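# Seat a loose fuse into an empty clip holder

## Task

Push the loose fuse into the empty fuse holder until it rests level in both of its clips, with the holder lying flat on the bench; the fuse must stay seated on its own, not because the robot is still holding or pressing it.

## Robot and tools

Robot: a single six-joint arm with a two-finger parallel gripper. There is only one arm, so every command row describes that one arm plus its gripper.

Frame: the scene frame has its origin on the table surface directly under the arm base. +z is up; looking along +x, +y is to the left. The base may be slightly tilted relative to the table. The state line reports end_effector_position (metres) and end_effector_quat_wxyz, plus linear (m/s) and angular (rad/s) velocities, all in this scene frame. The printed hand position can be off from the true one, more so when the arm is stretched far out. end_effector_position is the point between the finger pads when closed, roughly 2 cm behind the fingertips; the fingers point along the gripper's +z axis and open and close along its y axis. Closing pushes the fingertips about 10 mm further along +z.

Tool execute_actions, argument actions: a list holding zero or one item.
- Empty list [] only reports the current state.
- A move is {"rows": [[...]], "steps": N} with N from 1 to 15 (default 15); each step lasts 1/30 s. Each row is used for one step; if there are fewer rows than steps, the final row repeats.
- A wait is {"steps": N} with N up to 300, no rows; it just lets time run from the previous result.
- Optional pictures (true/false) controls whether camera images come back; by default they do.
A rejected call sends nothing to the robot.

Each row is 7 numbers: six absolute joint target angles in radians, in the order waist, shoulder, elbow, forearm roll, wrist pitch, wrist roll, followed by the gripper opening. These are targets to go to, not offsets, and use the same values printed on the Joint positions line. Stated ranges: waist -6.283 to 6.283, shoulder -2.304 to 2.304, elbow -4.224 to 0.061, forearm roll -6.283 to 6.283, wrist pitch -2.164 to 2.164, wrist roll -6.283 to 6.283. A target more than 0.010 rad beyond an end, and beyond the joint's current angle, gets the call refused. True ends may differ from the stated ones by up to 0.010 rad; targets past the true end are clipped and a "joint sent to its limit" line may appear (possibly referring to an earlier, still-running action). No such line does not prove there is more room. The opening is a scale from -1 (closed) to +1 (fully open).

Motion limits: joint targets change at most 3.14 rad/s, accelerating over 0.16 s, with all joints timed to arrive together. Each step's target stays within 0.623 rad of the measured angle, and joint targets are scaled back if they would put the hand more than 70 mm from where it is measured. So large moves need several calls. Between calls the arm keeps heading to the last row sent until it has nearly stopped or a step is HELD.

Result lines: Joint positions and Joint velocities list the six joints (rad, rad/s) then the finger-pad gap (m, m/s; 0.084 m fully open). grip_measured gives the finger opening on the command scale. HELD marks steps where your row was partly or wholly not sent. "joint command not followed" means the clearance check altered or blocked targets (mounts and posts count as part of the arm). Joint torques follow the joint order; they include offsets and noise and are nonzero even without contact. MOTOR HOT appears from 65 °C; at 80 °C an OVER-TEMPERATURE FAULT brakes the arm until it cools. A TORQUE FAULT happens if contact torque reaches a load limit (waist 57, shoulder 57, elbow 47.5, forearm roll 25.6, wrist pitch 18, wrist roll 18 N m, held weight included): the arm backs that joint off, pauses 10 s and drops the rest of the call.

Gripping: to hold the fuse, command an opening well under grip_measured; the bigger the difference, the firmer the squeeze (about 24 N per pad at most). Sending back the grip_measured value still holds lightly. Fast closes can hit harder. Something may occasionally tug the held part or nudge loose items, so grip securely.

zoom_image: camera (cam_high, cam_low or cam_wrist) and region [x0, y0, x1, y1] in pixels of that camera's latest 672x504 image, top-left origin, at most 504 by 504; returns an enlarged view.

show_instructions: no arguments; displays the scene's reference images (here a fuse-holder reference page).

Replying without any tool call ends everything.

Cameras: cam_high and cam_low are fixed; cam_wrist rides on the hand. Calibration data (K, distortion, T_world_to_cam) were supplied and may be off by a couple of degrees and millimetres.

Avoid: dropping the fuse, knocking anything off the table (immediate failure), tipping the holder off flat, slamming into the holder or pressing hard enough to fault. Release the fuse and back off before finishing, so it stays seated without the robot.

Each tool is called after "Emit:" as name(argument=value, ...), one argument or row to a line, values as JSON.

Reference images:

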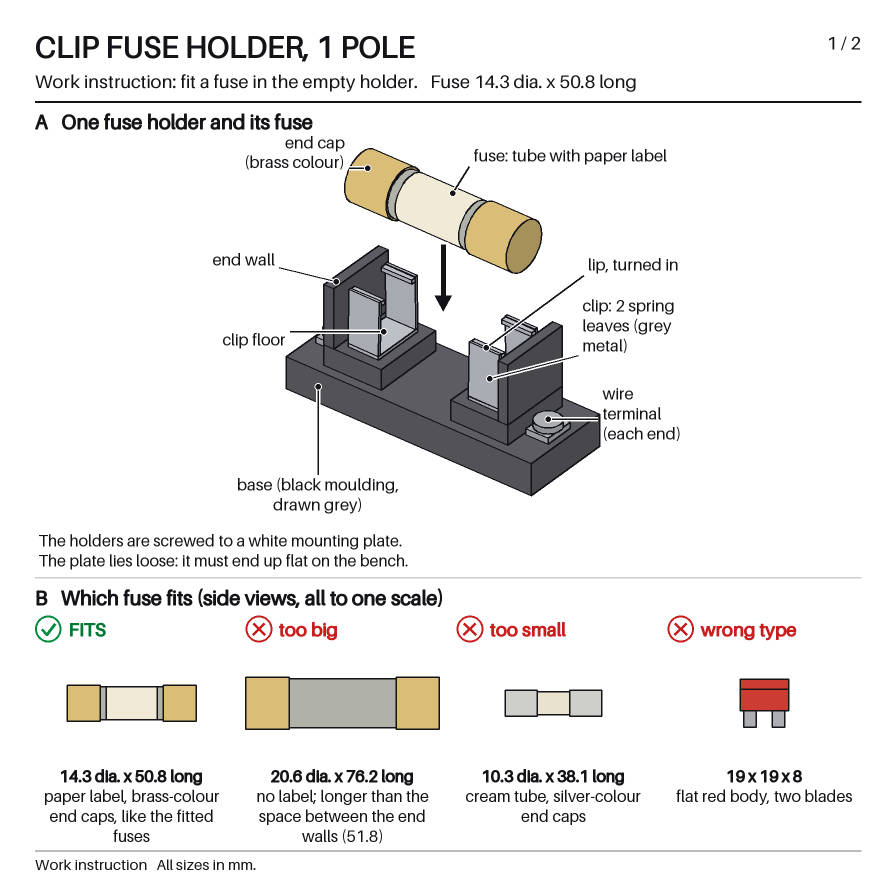

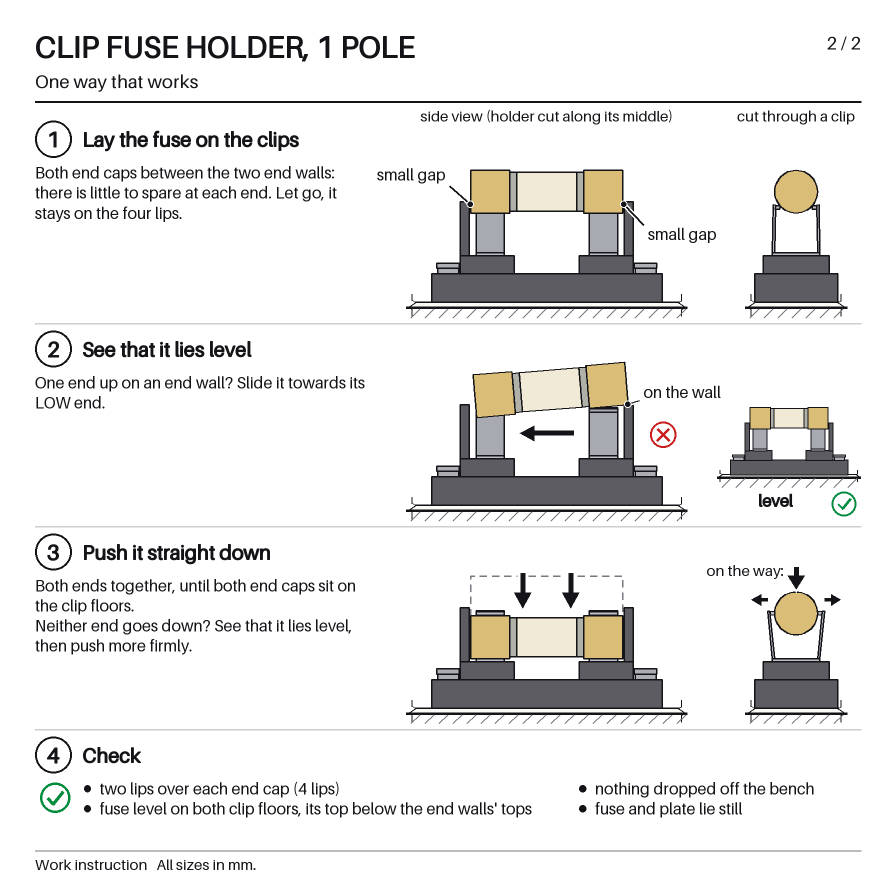

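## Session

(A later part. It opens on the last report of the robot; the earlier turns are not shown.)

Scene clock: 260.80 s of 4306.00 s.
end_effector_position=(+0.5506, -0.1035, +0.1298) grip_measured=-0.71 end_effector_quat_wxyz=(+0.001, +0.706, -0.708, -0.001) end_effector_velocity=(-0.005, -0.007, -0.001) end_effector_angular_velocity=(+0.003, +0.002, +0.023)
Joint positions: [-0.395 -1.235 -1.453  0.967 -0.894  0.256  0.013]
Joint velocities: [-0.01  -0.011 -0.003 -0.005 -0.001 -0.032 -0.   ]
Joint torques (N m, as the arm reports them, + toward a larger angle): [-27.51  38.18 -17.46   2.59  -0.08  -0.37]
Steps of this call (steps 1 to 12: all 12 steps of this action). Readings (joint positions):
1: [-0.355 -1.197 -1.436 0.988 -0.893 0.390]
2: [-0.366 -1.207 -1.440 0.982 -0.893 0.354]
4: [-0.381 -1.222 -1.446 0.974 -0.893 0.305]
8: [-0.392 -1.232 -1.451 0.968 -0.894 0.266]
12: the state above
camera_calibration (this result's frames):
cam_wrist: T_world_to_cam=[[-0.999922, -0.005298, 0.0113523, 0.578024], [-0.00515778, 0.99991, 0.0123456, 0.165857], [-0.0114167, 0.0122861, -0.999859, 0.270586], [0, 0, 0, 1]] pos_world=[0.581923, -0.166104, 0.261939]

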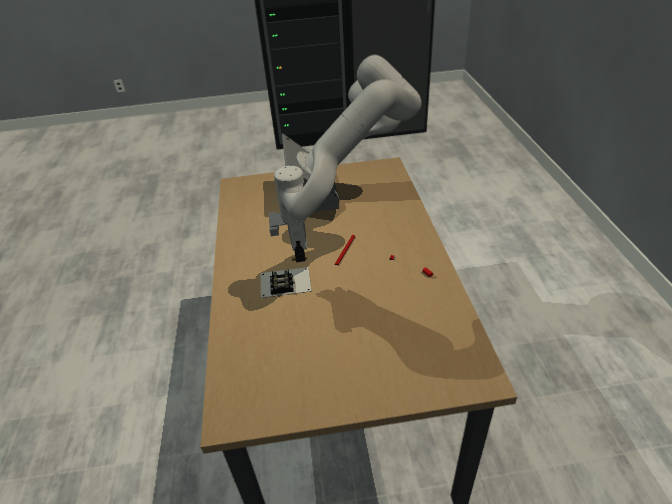

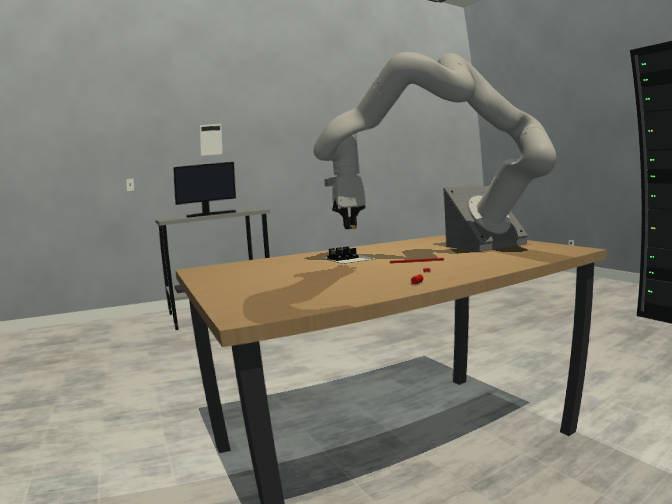

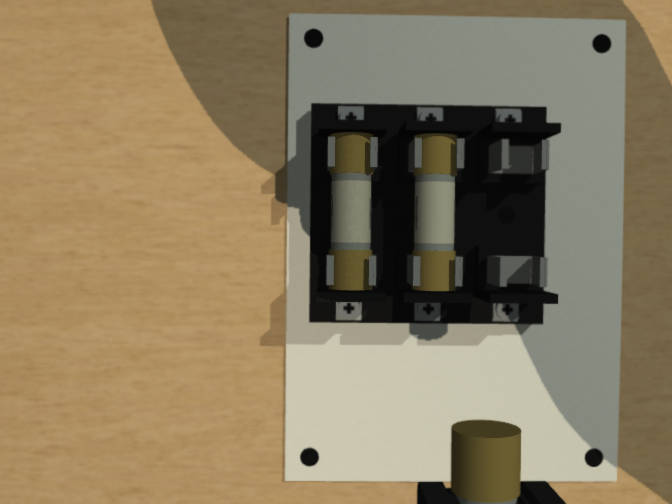

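Emit:
execute_actions(
  actions=[
    {"rows":[[-0.41,-1.28,-1.475,0.969,-0.884,0.228,-0.85],[-0.422,-1.32,-1.495,0.972,-0.874,0.204,-0.85],[-0.435,-1.365,-1.516,0.976,-0.863,0.179,-0.85],[-0.4478,-1.4066,-1.5374,0.979,-0.8528,0.154,-0.85]],"steps":15},
  ],
  pictures=false,
)

Emit:
execute_actions(
  actions=[
    {"rows":[[-0.4478,-1.4066,-1.5374,0.979,-0.8528,0.154,-0.85]],"steps":12},
  ],
)

Scene clock: 294.17 s of 4306.00 s.
end_effector_position=(+0.5217, -0.1752, +0.0866) grip_measured=-0.71 end_effector_quat_wxyz=(+0.001, +0.707, -0.707, -0.001) end_effector_velocity=(-0.004, -0.021, -0.010) end_effector_angular_velocity=(-0.006, -0.009, +0.012)
Joint positions: [-0.446 -1.401 -1.535  0.979 -0.854  0.157  0.013]
Joint velocities: [-0.015 -0.047 -0.035  0.005  0.012 -0.034 -0.   ]
Joint torques (N m, as the arm reports them, + toward a larger angle): [-26.    43.14 -17.17   2.8   -0.19  -0.44]
Steps of this call (steps 1 to 15: the robot went on to your last target; steps 16 to 90: nothing new was sent; then 29.87 s passed at rest; steps 91 to 105: all 15 steps of this action). Readings (joint positions):
91: [-0.396 -1.236 -1.453 0.966 -0.894 0.253]
92: [-0.397 -1.240 -1.456 0.966 -0.893 0.250]
94: [-0.405 -1.264 -1.470 0.968 -0.887 0.235]
98: [-0.431 -1.350 -1.508 0.974 -0.867 0.188]
105: the state above

Scene clock: 294.57 s of 4306.00 s.
end_effector_position=(+0.5205, -0.1775, +0.0850) grip_measured=-0.71 end_effector_quat_wxyz=(+0.001, +0.707, -0.707, -0.001) end_effector_velocity=(-0.001, -0.001, -0.001) end_effector_angular_velocity=(+0.000, +0.001, -0.001)
Joint positions: [-0.448 -1.406 -1.537  0.979 -0.853  0.154  0.013]
Joint velocities: [-0.001 -0.002  0.     0.001  0.001 -0.001 -0.   ]
Joint torques (N m, as the arm reports them, + toward a larger angle): [-26.12  41.85 -17.01   2.63  -0.17  -0.39]
Steps of this call (steps 1 to 12: all 12 steps of this action). Readings (joint positions):
1: [-0.446 -1.402 -1.536 0.979 -0.854 0.156]
2: [-0.447 -1.403 -1.536 0.979 -0.854 0.156]
4: [-0.447 -1.405 -1.537 0.979 -0.853 0.155]
8: [-0.448 -1.406 -1.537 0.979 -0.853 0.154]
12: the state above
camera_calibration (this result's frames):
cam_wrist: T_world_to_cam=[[-0.999914, -0.00666958, 0.0112875, 0.54776], [-0.00652807, 0.9999, 0.0125277, 0.240929], [-0.0113699, 0.012453, -0.999858, 0.22636], [0, 0, 0, 1]] pos_world=[0.551859, -0.240071, 0.217127]

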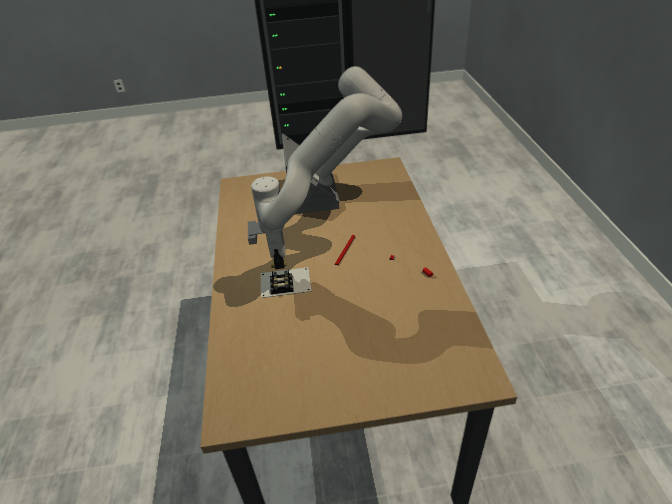

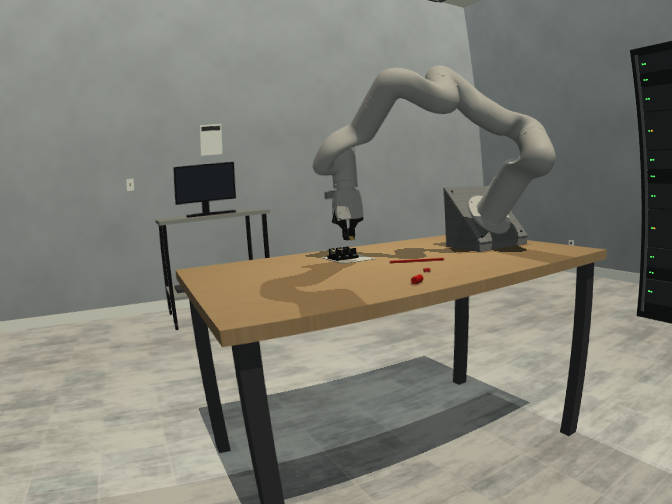

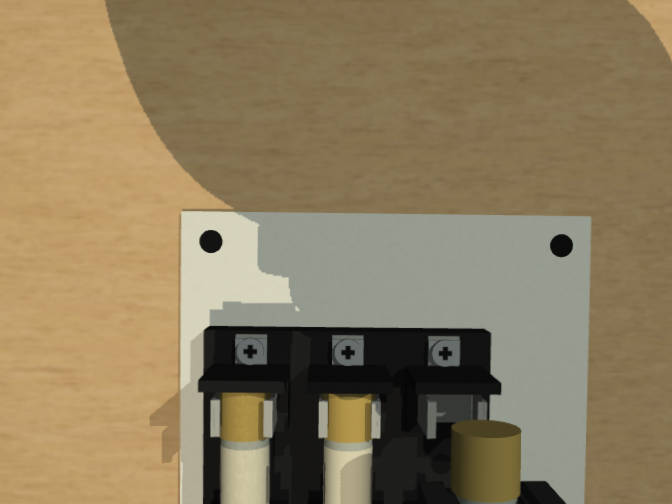

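Emit:
execute_actions(
  actions=[
    {"rows":[[-0.4378,-1.418,-1.5377,0.9964,-0.8458,0.1425,-0.85],[-0.4378,-1.418,-1.5377,0.9964,-0.8458,0.1425,-0.85],[-0.4378,-1.418,-1.5377,0.9964,-0.8458,0.1425,-0.85],[-0.4277,-1.4291,-1.538,1.0138,-0.8389,0.131,-0.85]],"steps":15},
  ],
  pictures=false,
)

Emit:
execute_actions(
  actions=[
    {"rows":[[-0.4277,-1.4291,-1.538,1.0138,-0.8389,0.131,-0.85]],"steps":6},
  ],
)

Emit:
zoom_image(
  camera="cam_wrist",
  region=[372,304,672,504],
)

Scene clock: 312.60 s of 4306.00 s.
end_effector_position=(+0.5191, -0.1770, +0.0664) grip_measured=-0.71 end_effector_quat_wxyz=(+0.001, +0.707, -0.707, -0.001) end_effector_velocity=(+0.001, +0.000, -0.004) end_effector_angular_velocity=(-0.002, -0.003, +0.002)
Joint positions: [-0.428 -1.428 -1.538  1.013 -0.839  0.132  0.013]
Joint velocities: [ 0.005 -0.004 -0.001  0.011  0.004 -0.007 -0.   ]
Joint torques (N m, as the arm reports them, + toward a larger angle): [-28.89  41.95 -17.03   2.08   0.09  -0.46]
Steps of this call (steps 1 to 15: the robot went on to your last target; steps 16 to 90: nothing new was sent; then 14.53 s passed at rest; steps 91 to 105: all 15 steps of this action). Readings (joint positions):
91: [-0.448 -1.407 -1.537 0.979 -0.853 0.154]
92: [-0.447 -1.408 -1.538 0.981 -0.852 0.152]
94: [-0.443 -1.412 -1.538 0.987 -0.849 0.149]
98: [-0.433 -1.423 -1.537 1.004 -0.843 0.138]
105: the state above

Scene clock: 312.80 s of 4306.00 s.
end_effector_position=(+0.5190, -0.1770, +0.0660) grip_measured=-0.71 end_effector_quat_wxyz=(+0.001, +0.707, -0.707, -0.001) end_effector_velocity=(+0.000, +0.001, -0.001) end_effector_angular_velocity=(+0.000, +0.001, +0.002)
Joint positions: [-0.428 -1.429 -1.538  1.014 -0.839  0.131  0.013]
Joint velocities: [ 0.002 -0.001 -0.     0.001  0.    -0.002  0.   ]
Joint torques (N m, as the arm reports them, + toward a larger angle): [-26.46  42.95 -16.4    3.34  -0.15  -0.46]
Steps of this call (steps 1 to 6: all 6 steps of this action). Readings (joint positions):
1: [-0.428 -1.429 -1.538 1.013 -0.839 0.131]
2: [-0.428 -1.429 -1.538 1.013 -0.839 0.131]
4: [-0.428 -1.429 -1.538 1.014 -0.839 0.131]
6: the state above
camera_calibration (this result's frames):
cam_wrist: T_world_to_cam=[[-0.99991, -0.00692385, 0.0115034, 0.546439], [-0.0067796, 0.999898, 0.0125315, 0.240786], [-0.011589, 0.0124524, -0.999855, 0.207421], [0, 0, 0, 1]] pos_world=[0.550426, -0.239561, 0.198088]

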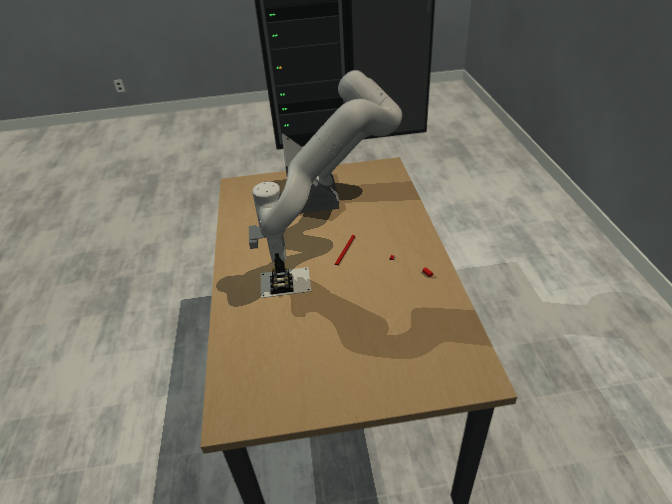

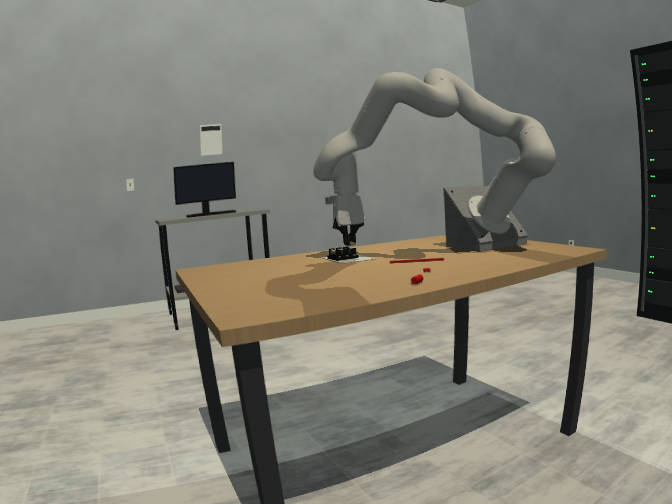

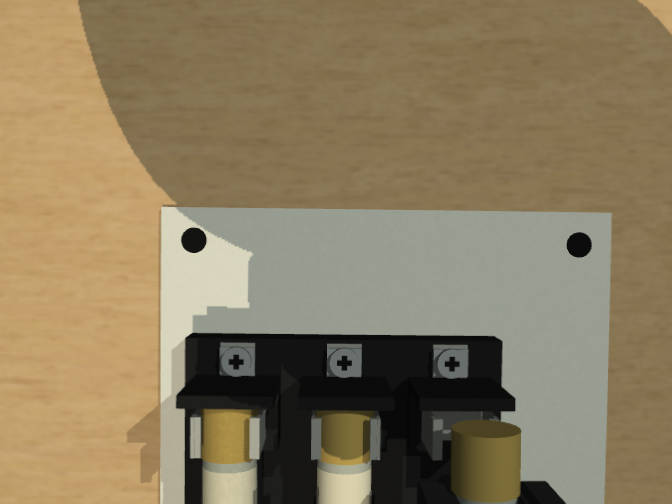

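Region (372, 304, 672, 504) of cam_wrist's 672x504 image, scaled by 1.680, with more detail than that image has.

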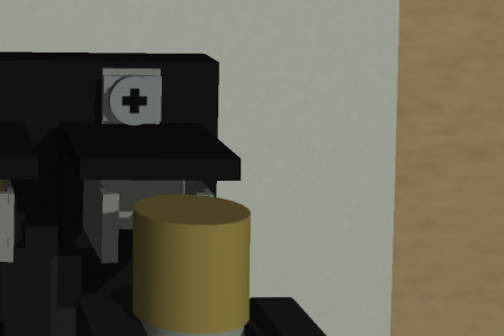

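Emit:
execute_actions(
  actions=[
    {"rows":[[-0.4232,-1.4347,-1.5401,1.0205,-0.8363,0.1265,-0.85],[-0.4232,-1.4347,-1.5401,1.0205,-0.8363,0.1265,-0.85],[-0.4232,-1.4347,-1.5401,1.0205,-0.8363,0.1265,-0.85],[-0.4187,-1.4403,-1.5422,1.0272,-0.8337,0.122,-0.85]],"steps":15},
  ],
)

Emit:
zoom_image(
  camera="cam_low",
  region=[310,210,390,270],
)

Scene clock: 334.23 s of 4306.00 s.
end_effector_position=(+0.5192, -0.1772, +0.0581) grip_measured=-0.71 end_effector_quat_wxyz=(+0.001, +0.708, -0.707, -0.001) end_effector_velocity=(+0.001, +0.000, -0.002) end_effector_angular_velocity=(-0.000, -0.001, +0.001)
Joint positions: [-0.419 -1.44  -1.542  1.027 -0.834  0.122  0.013]
Joint velocities: [ 0.002 -0.002 -0.002  0.004  0.001 -0.003 -0.   ]
Joint torques (N m, as the arm reports them, + toward a larger angle): [-28.4   42.1  -15.68   2.65  -0.14  -0.47]
Steps of this call (steps 1 to 15: the robot went on to your last target; steps 16 to 140: nothing new was sent; then 16.27 s passed at rest; steps 141 to 155: all 15 steps of this action). Readings (joint positions):
141: [-0.428 -1.429 -1.538 1.014 -0.839 0.131]
142: [-0.427 -1.430 -1.538 1.015 -0.839 0.130]
144: [-0.426 -1.432 -1.539 1.017 -0.838 0.129]
148: [-0.421 -1.437 -1.541 1.023 -0.835 0.125]
155: the state above
camera_calibration (this result's frames):
cam_wrist: T_world_to_cam=[[-0.999892, -0.00881827, 0.0117795, 0.546372], [-0.00867917, 0.999893, 0.0118076, 0.242087], [-0.0118823, 0.0117041, -0.999861, 0.199551], [0, 0, 0, 1]] pos_world=[0.550785, -0.239579, 0.190229]

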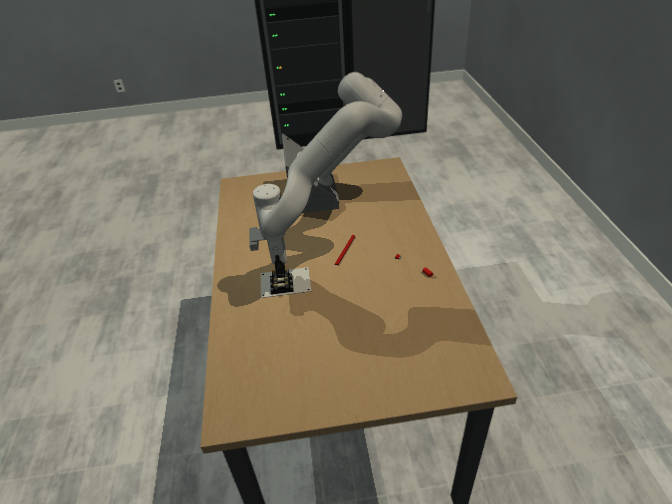

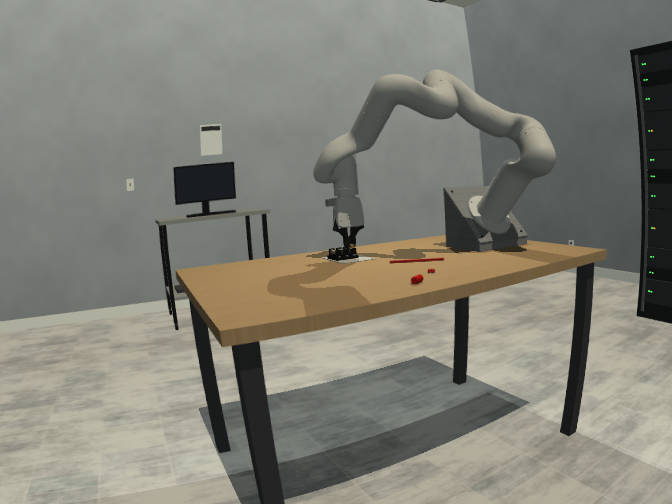

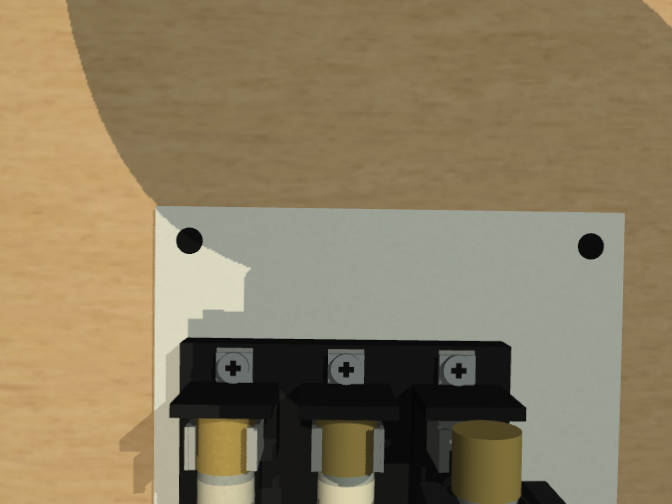

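Region (310, 210, 390, 270) of cam_low's 672x504 image, scaled by 6.300, with more detail than that image has; it fills the top 378 rows of this view, and the rest is white.

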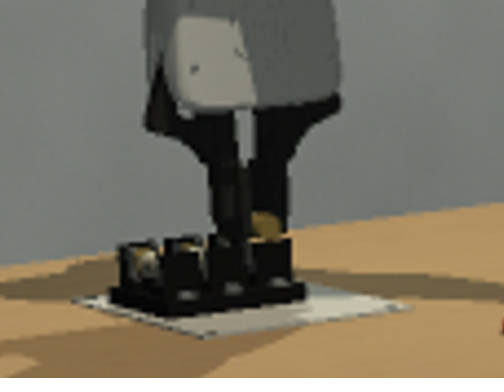

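Emit:
zoom_image(
  camera="cam_wrist",
  region=[300,364,580,504],
)

Region (300, 364, 580, 504) of cam_wrist's 672x504 image, scaled by 1.800, with more detail than that image has.

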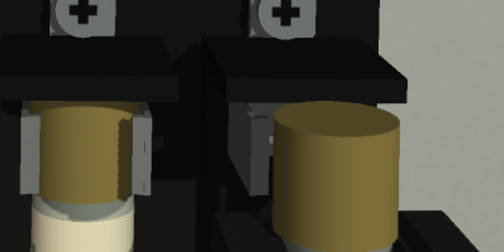

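Emit:
execute_actions(
  actions=[
    {"rows":[[-0.4174,-1.4378,-1.5391,1.0278,-0.8337,0.122,-0.85],[-0.4174,-1.4378,-1.5391,1.0278,-0.8337,0.122,-0.85],[-0.4174,-1.4378,-1.5391,1.0278,-0.8337,0.122,-0.85],[-0.4174,-1.4378,-1.5391,1.0278,-0.8337,0.122,-0.85],[-0.4174,-1.4378,-1.5391,1.0278,-0.8337,0.122,-0.85],[-0.4152,-1.4405,-1.5398,1.0311,-0.8324,0.1197,-0.85],[-0.4152,-1.4405,-1.5398,1.0311,-0.8324,0.1197,-0.85],[-0.413,-1.4432,-1.5406,1.0345,-0.8311,0.1175,-0.85]],"steps":15},
  ],
)

Emit:
zoom_image(
  camera="cam_wrist",
  region=[300,364,580,504],
)

Emit:
zoom_image(
  camera="cam_low",
  region=[320,225,370,265],
)

Scene clock: 373.60 s of 4306.00 s.
end_effector_position=(+0.5197, -0.1760, +0.0550) grip_measured=-0.71 end_effector_quat_wxyz=(+0.002, +0.708, -0.706, -0.001) end_effector_velocity=(+0.001, -0.000, -0.003) end_effector_angular_velocity=(+0.000, -0.002, +0.001)
Joint positions: [-0.414 -1.442 -1.541  1.034 -0.831  0.118  0.013]
Joint velocities: [ 0.003 -0.005 -0.003  0.007  0.001 -0.005  0.   ]
Joint torques (N m, as the arm reports them, + toward a larger angle): [-23.12  33.97 -11.65   3.16  -0.07  -0.47]
Steps of this call (steps 1 to 15: the robot went on to your last target; steps 16 to 90: nothing new was sent; then 35.87 s passed at rest; steps 91 to 105: all 15 steps of this action). Readings (joint positions):
91: [-0.419 -1.440 -1.542 1.027 -0.834 0.122]
92: [-0.419 -1.440 -1.542 1.027 -0.834 0.122]
94: [-0.418 -1.439 -1.541 1.027 -0.834 0.122]
98: [-0.417 -1.439 -1.540 1.029 -0.833 0.121]
105: the state above
camera_calibration (this result's frames):
cam_wrist: T_world_to_cam=[[-0.999881, -0.0101978, 0.0116185, 0.54662], [-0.0100677, 0.999887, 0.0112059, 0.241748], [-0.0117315, 0.0110876, -0.99987, 0.196281], [0, 0, 0, 1]] pos_world=[0.551291, -0.238323, 0.187196]

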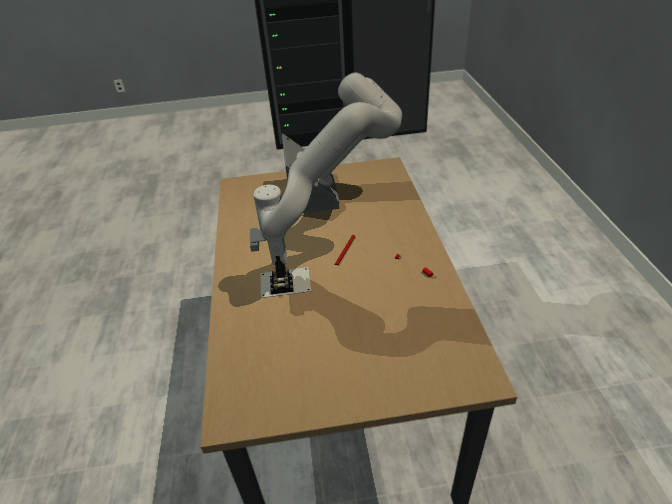

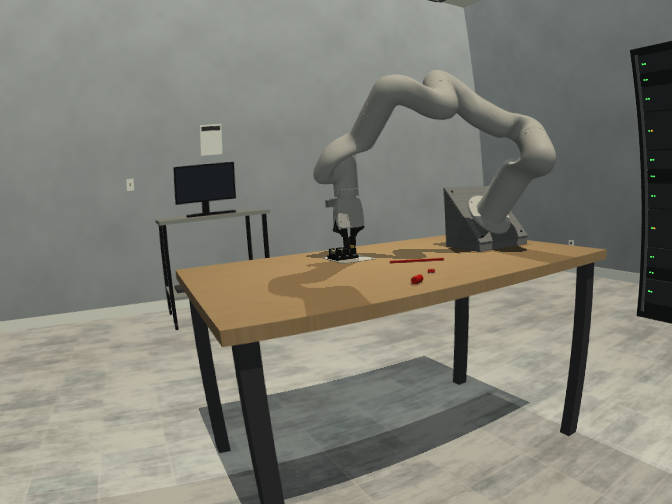

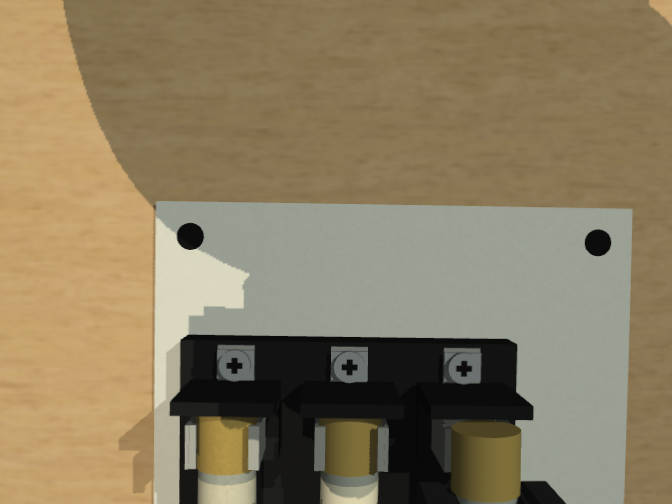

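Region (300, 364, 580, 504) of cam_wrist's 672x504 image, scaled by 1.800, with more detail than that image has.

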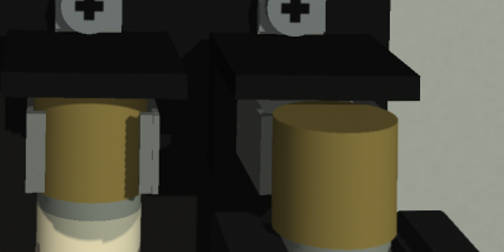

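Region (320, 225, 370, 265) of cam_low's 672x504 image, scaled by 10.080, with more detail than that image has; it fills the top 403 rows of this view, and the rest is white.

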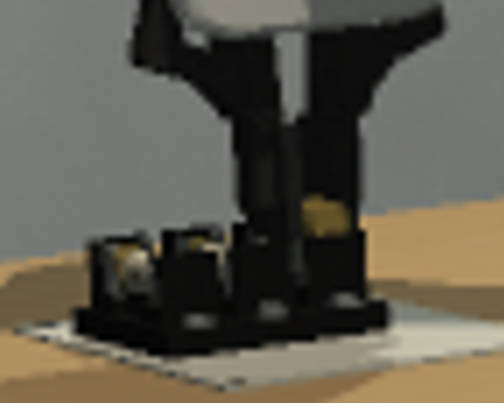

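Emit:
execute_actions(
  actions=[
    {"rows":[[-0.4138,-1.4422,-1.5375,1.0345,-0.8311,0.1175,-0.85],[-0.4138,-1.4422,-1.5375,1.0345,-0.8311,0.1175,-0.85],[-0.4138,-1.4422,-1.5375,1.0345,-0.8311,0.1175,-0.85],[-0.4138,-1.4422,-1.5375,1.0345,-0.8311,0.1175,-0.85],[-0.4138,-1.4422,-1.5375,1.0345,-0.8311,0.1175,-0.85],[-0.4138,-1.4422,-1.5375,1.0345,-0.8311,0.1175,-0.85],[-0.4105,-1.4462,-1.5386,1.0395,-0.8291,0.114,-0.85]],"steps":15},
  ],
)

Emit:
zoom_image(
  camera="cam_wrist",
  region=[300,364,580,504],
)

Emit:
zoom_image(
  camera="cam_low",
  region=[320,225,370,265],
)

Scene clock: 393.60 s of 4306.00 s.
end_effector_position=(+0.5195, -0.1757, +0.0535) grip_measured=-0.71 end_effector_quat_wxyz=(+0.001, +0.708, -0.706, -0.000) end_effector_velocity=(+0.000, -0.000, -0.001) end_effector_angular_velocity=(-0.001, -0.003, -0.002)
Joint positions: [-0.412 -1.443 -1.54   1.038 -0.83   0.114  0.013]
Joint velocities: [ 0.001 -0.001  0.001  0.007  0.003 -0.004  0.   ]
Joint torques (N m, as the arm reports them, + toward a larger angle): [-3.17 10.19  1.33  2.84 -0.38 -0.56]
Steps of this call (steps 1 to 15: the robot went on to your last target; steps 16 to 90: nothing new was sent; then 16.50 s passed at rest; steps 91 to 105: all 15 steps of this action). Readings (joint positions):
91: [-0.413 -1.443 -1.541 1.034 -0.831 0.118]
92: [-0.413 -1.442 -1.540 1.035 -0.831 0.118]
94: [-0.413 -1.442 -1.540 1.035 -0.831 0.118]
98: [-0.413 -1.442 -1.539 1.035 -0.830 0.117]
105: the state above
camera_calibration (this result's frames):
cam_wrist: T_world_to_cam=[[-0.999885, -0.0106055, 0.0108245, 0.546449], [-0.0104856, 0.999884, 0.0110768, 0.241676], [-0.0109407, 0.0109621, -0.99988, 0.194364], [0, 0, 0, 1]] pos_world=[0.551047, -0.237983, 0.185748]

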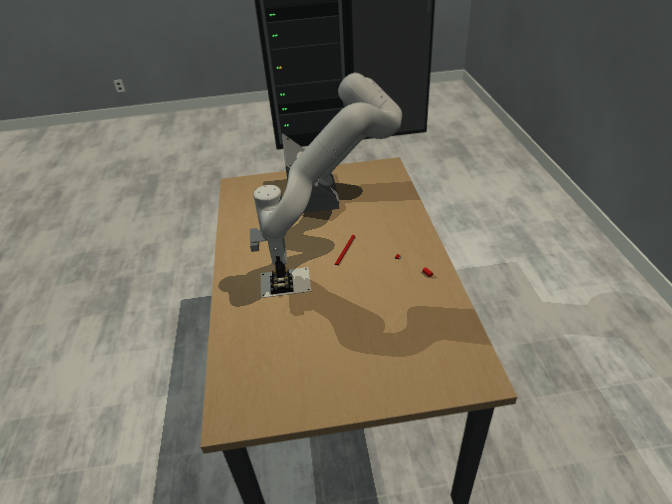

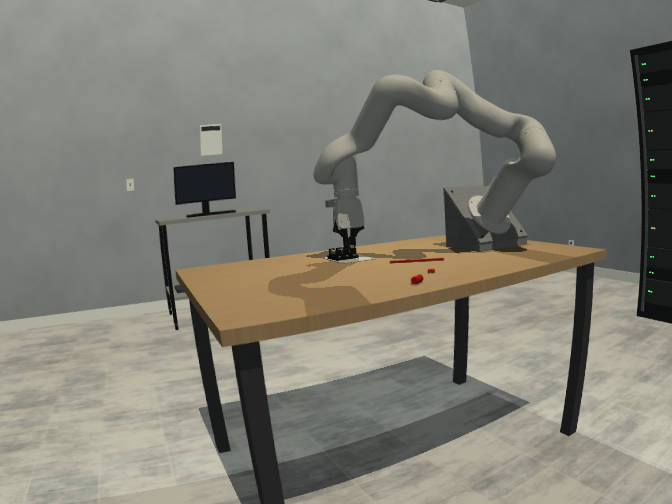

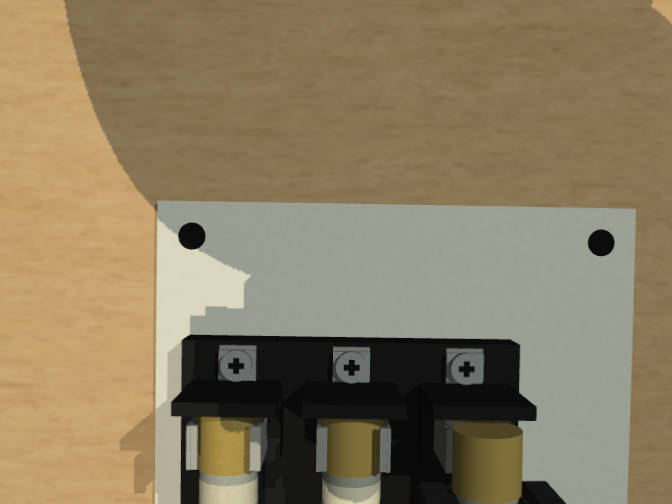

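Region (300, 364, 580, 504) of cam_wrist's 672x504 image, scaled by 1.800, with more detail than that image has.

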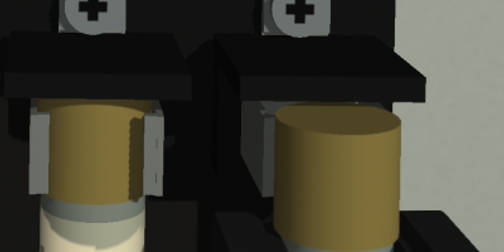

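Region (320, 225, 370, 265) of cam_low's 672x504 image, scaled by 10.080, with more detail than that image has; it fills the top 403 rows of this view, and the rest is white.

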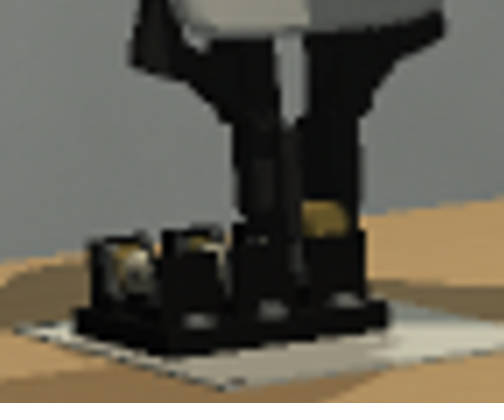

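Emit:
execute_actions(
  actions=[
    {"rows":[[-0.413,-1.4432,-1.5378,1.0358,-0.8306,0.1166,-0.85],[-0.413,-1.4432,-1.5378,1.0358,-0.8306,0.1166,-0.85],[-0.413,-1.4432,-1.5378,1.0358,-0.8306,0.1166,-0.85],[-0.413,-1.4432,-1.5378,1.0358,-0.8306,0.1166,-0.5],[-0.413,-1.4432,-1.5378,1.0358,-0.8306,0.1166,-0.5],[-0.413,-1.4432,-1.5378,1.0358,-0.8306,0.1166,-0.5],[-0.413,-1.4432,-1.5378,1.0358,-0.8306,0.1166,-0.5],[-0.413,-1.4432,-1.5378,1.0358,-0.8306,0.1166,-0.5],[-0.413,-1.4432,-1.5378,1.0358,-0.8306,0.1166,-0.5],[-0.413,-1.4432,-1.5378,1.0358,-0.8306,0.1166,-0.5],[-0.424,-1.43,-1.534,1.019,-0.837,0.128,-0.5],[-0.424,-1.43,-1.534,1.019,-0.837,0.128,-0.5],[-0.4457,-1.403,-1.5264,0.9854,-0.85,0.15,-0.5]],"steps":15},
  ],
  pictures=false,
)

Emit:
execute_actions(
  actions=[
    {"rows":[[-0.4457,-1.403,-1.5264,0.9854,-0.85,0.15,-1]],"steps":15},
  ],
)

Emit:
zoom_image(
  camera="cam_low",
  region=[320,225,370,265],
)

Emit:
zoom_image(
  camera="cam_high",
  region=[255,250,315,300],
)

Scene clock: 405.83 s of 4306.00 s.
end_effector_position=(+0.5148, -0.1748, +0.0606) grip_measured=-0.52 end_effector_quat_wxyz=(+0.002, +0.706, -0.709, -0.005) end_effector_velocity=(-0.004, +0.007, +0.134) end_effector_angular_velocity=(+0.030, +0.005, -0.023)
Joint positions: [-0.423 -1.431 -1.53   1.017 -0.838  0.129  0.021]
Joint velocities: [-0.15   0.184  0.064 -0.235 -0.106  0.15   0.001]
Joint torques (N m, as the arm reports them, + toward a larger angle): [-31.81  48.81 -20.15   3.42   0.15  -0.39]
Steps of this call (steps 1 to 15: the robot went on to your last target; steps 16 to 90: nothing new was sent; then 8.73 s passed at rest; steps 91 to 105: all 15 steps of this action). Readings (joint positions):
91: [-0.412 -1.443 -1.540 1.039 -0.829 0.114]
92: [-0.412 -1.442 -1.539 1.039 -0.829 0.114]
94: [-0.413 -1.442 -1.539 1.038 -0.829 0.115]
98: [-0.413 -1.443 -1.537 1.036 -0.829 0.116]
105: the state above

Scene clock: 406.33 s of 4306.00 s.
end_effector_position=(+0.5177, -0.1754, +0.0826) grip_measured=-1.00 end_effector_quat_wxyz=(+0.001, +0.705, -0.709, -0.002) end_effector_velocity=(+0.001, -0.001, +0.003) end_effector_angular_velocity=(-0.003, -0.002, +0.001)
Joint positions: [-0.445 -1.403 -1.526  0.986 -0.85   0.15   0.   ]
Joint velocities: [-0.003  0.003 -0.001 -0.003  0.001  0.001  0.   ]
Joint torques (N m, as the arm reports them, + toward a larger angle): [-27.83  42.41 -16.53   2.99  -0.13  -0.49]
Steps of this call (steps 1 to 15: all 15 steps of this action). Readings (joint positions):
1: [-0.428 -1.425 -1.529 1.010 -0.841 0.134]
2: [-0.432 -1.419 -1.528 1.003 -0.844 0.138]
4: [-0.439 -1.411 -1.527 0.995 -0.847 0.144]
8: [-0.444 -1.405 -1.526 0.988 -0.849 0.148]
15: the state above
camera_calibration (this result's frames):
cam_wrist: T_world_to_cam=[[-0.999915, -0.00303419, 0.0126593, 0.545539], [-0.00285389, 0.999895, 0.0142369, 0.236832], [-0.0127012, 0.0141996, -0.999819, 0.224917], [0, 0, 0, 1]] pos_world=[0.549025, -0.238345, 0.214599]

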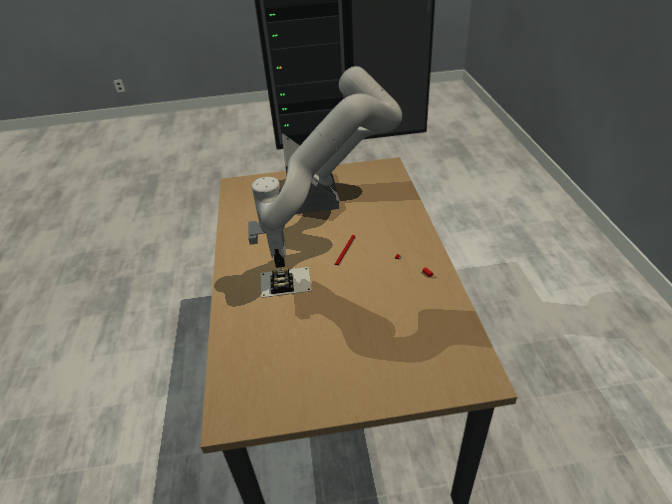

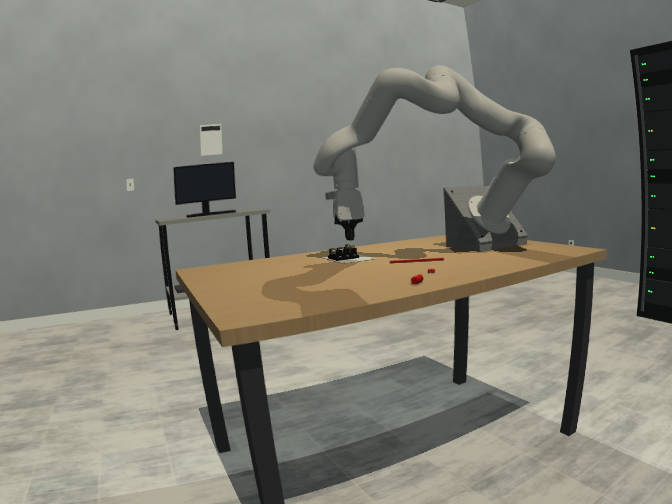

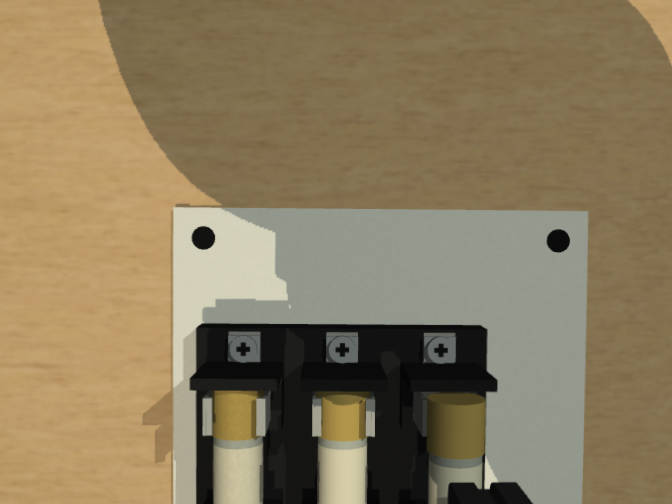

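Region (320, 225, 370, 265) of cam_low's 672x504 image, scaled by 10.080, with more detail than that image has; it fills the top 403 rows of this view, and the rest is white.

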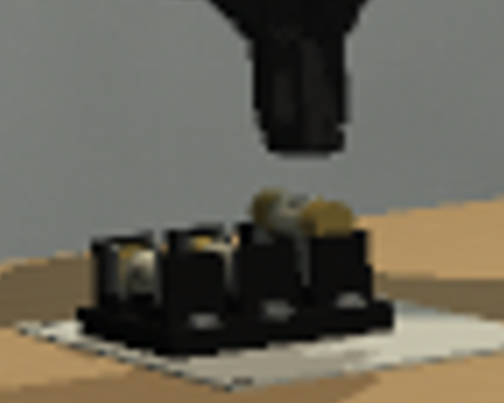

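Region (255, 250, 315, 300) of cam_high's 672x504 image, scaled by 8.400, with more detail than that image has.

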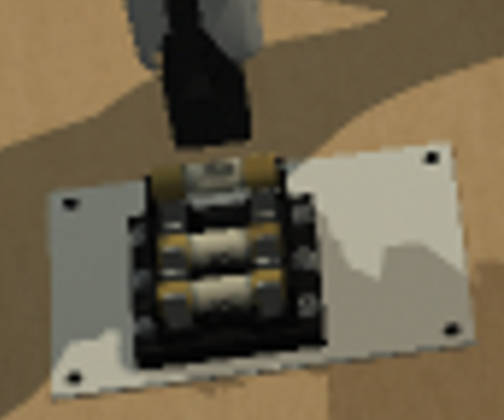

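Emit:
execute_actions(
  actions=[
    {"rows":[[-0.4445,-1.4046,-1.531,0.9854,-0.85,0.15,-1],[-0.4445,-1.4046,-1.531,0.9854,-0.85,0.15,-1],[-0.4445,-1.4046,-1.531,0.9854,-0.85,0.15,-1],[-0.436,-1.415,-1.534,0.998,-0.845,0.1416,-1],[-0.436,-1.415,-1.534,0.998,-0.845,0.1416,-1],[-0.436,-1.415,-1.534,0.998,-0.845,0.1416,-1],[-0.4282,-1.4248,-1.5367,1.0106,-0.8402,0.1332,-1]],"steps":15},
  ],
  pictures=false,
)

Emit:
execute_actions(
  actions=[
    {"rows":[[-0.4253,-1.4284,-1.5377,1.0151,-0.8385,0.1302,-1],[-0.4253,-1.4284,-1.5377,1.0151,-0.8385,0.1302,-1],[-0.4224,-1.432,-1.5387,1.0196,-0.8367,0.1272,-1],[-0.4224,-1.432,-1.5387,1.0196,-0.8367,0.1272,-1],[-0.4195,-1.4356,-1.5397,1.024,-0.835,0.1242,-1],[-0.4195,-1.4356,-1.5397,1.024,-0.835,0.1242,-1],[-0.4166,-1.4391,-1.5408,1.0285,-0.8333,0.1213,-1],[-0.4166,-1.4391,-1.5408,1.0285,-0.8333,0.1213,-1],[-0.4137,-1.4427,-1.5418,1.033,-0.8315,0.1183,-1],[-0.4137,-1.4427,-1.5418,1.033,-0.8315,0.1183,-1],[-0.4108,-1.4463,-1.5428,1.0375,-0.8298,0.1153,-1]],"steps":15},
  ],
)

Emit:
zoom_image(
  camera="cam_low",
  region=[320,225,370,265],
)

Scene clock: 430.23 s of 4306.00 s.
end_effector_position=(+0.5195, -0.1759, +0.0689) grip_measured=-1.00 end_effector_quat_wxyz=(+0.001, +0.707, -0.707, -0.001) end_effector_velocity=(+0.002, -0.001, -0.009) end_effector_angular_velocity=(-0.003, -0.004, +0.004)
Joint positions: [-0.429 -1.423 -1.536  1.009 -0.841  0.135  0.   ]
Joint velocities: [ 0.01  -0.013 -0.007  0.019  0.008 -0.013  0.   ]
Joint torques (N m, as the arm reports them, + toward a larger angle): [-26.86  42.5  -16.95   2.93   0.06  -0.5 ]
Steps of this call (steps 1 to 15: the robot went on to your last target; steps 16 to 90: nothing new was sent; then 20.40 s passed at rest; steps 91 to 105: all 15 steps of this action). Readings (joint positions):
91: [-0.446 -1.403 -1.526 0.985 -0.850 0.150]
92: [-0.446 -1.403 -1.527 0.985 -0.850 0.150]
94: [-0.445 -1.404 -1.529 0.986 -0.850 0.150]
98: [-0.439 -1.412 -1.533 0.995 -0.846 0.144]
105: the state above

Scene clock: 430.73 s of 4306.00 s.
end_effector_position=(+0.5194, -0.1761, +0.0536) grip_measured=-1.00 end_effector_quat_wxyz=(+0.002, +0.708, -0.706, -0.001) end_effector_velocity=(+0.008, -0.002, -0.007) end_effector_angular_velocity=(-0.005, -0.017, +0.014)
Joint positions: [-0.412 -1.444 -1.542  1.034 -0.831  0.118  0.   ]
Joint velocities: [ 0.01  -0.014 -0.015  0.029  0.007 -0.025  0.   ]
Joint torques (N m, as the arm reports them, + toward a larger angle): [-20.28  33.6  -11.27   2.82   0.24  -0.28]
Steps of this call (steps 1 to 15: all 15 steps of this action). Readings (joint positions):
1: [-0.429 -1.424 -1.536 1.009 -0.841 0.134]
2: [-0.429 -1.424 -1.537 1.010 -0.840 0.133]
4: [-0.427 -1.426 -1.537 1.013 -0.839 0.132]
8: [-0.424 -1.431 -1.539 1.019 -0.838 0.127]
15: the state above
camera_calibration (this result's frames):
cam_wrist: T_world_to_cam=[[-0.999863, -0.0104228, 0.0128682, 0.546284], [-0.0102826, 0.999888, 0.0109147, 0.241985], [-0.0129805, 0.0107809, -0.999858, 0.195501], [0, 0, 0, 1]] pos_world=[0.551235, -0.238372, 0.185802]

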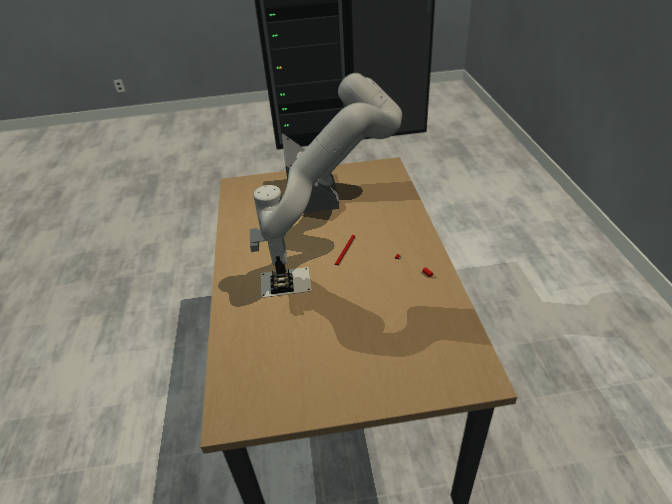

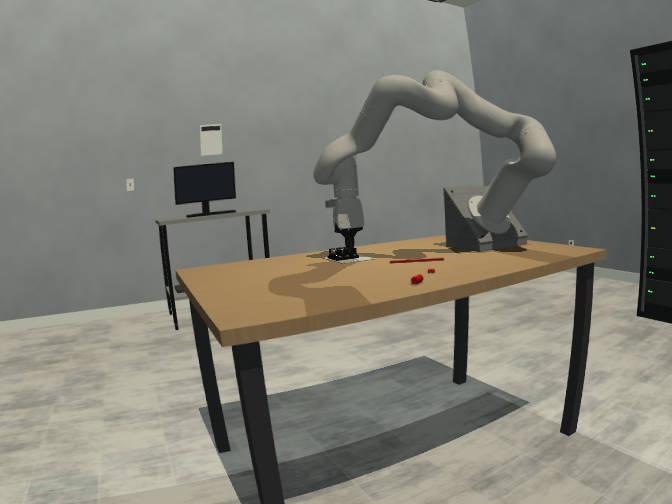

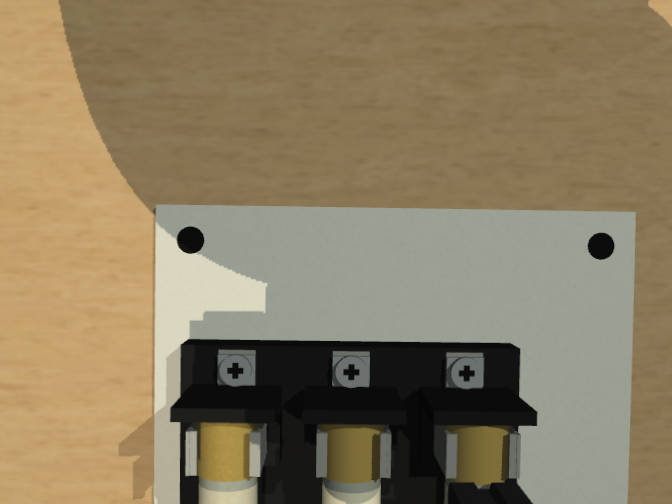

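Region (320, 225, 370, 265) of cam_low's 672x504 image, scaled by 10.080, with more detail than that image has; it fills the top 403 rows of this view, and the rest is white.

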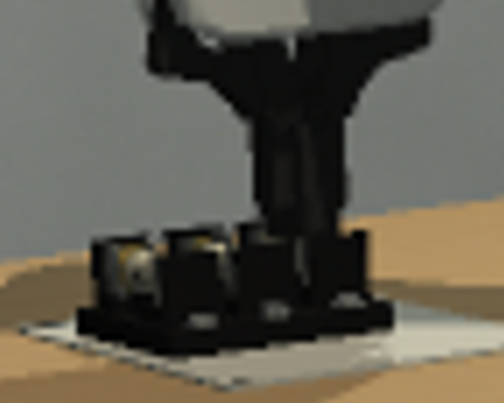

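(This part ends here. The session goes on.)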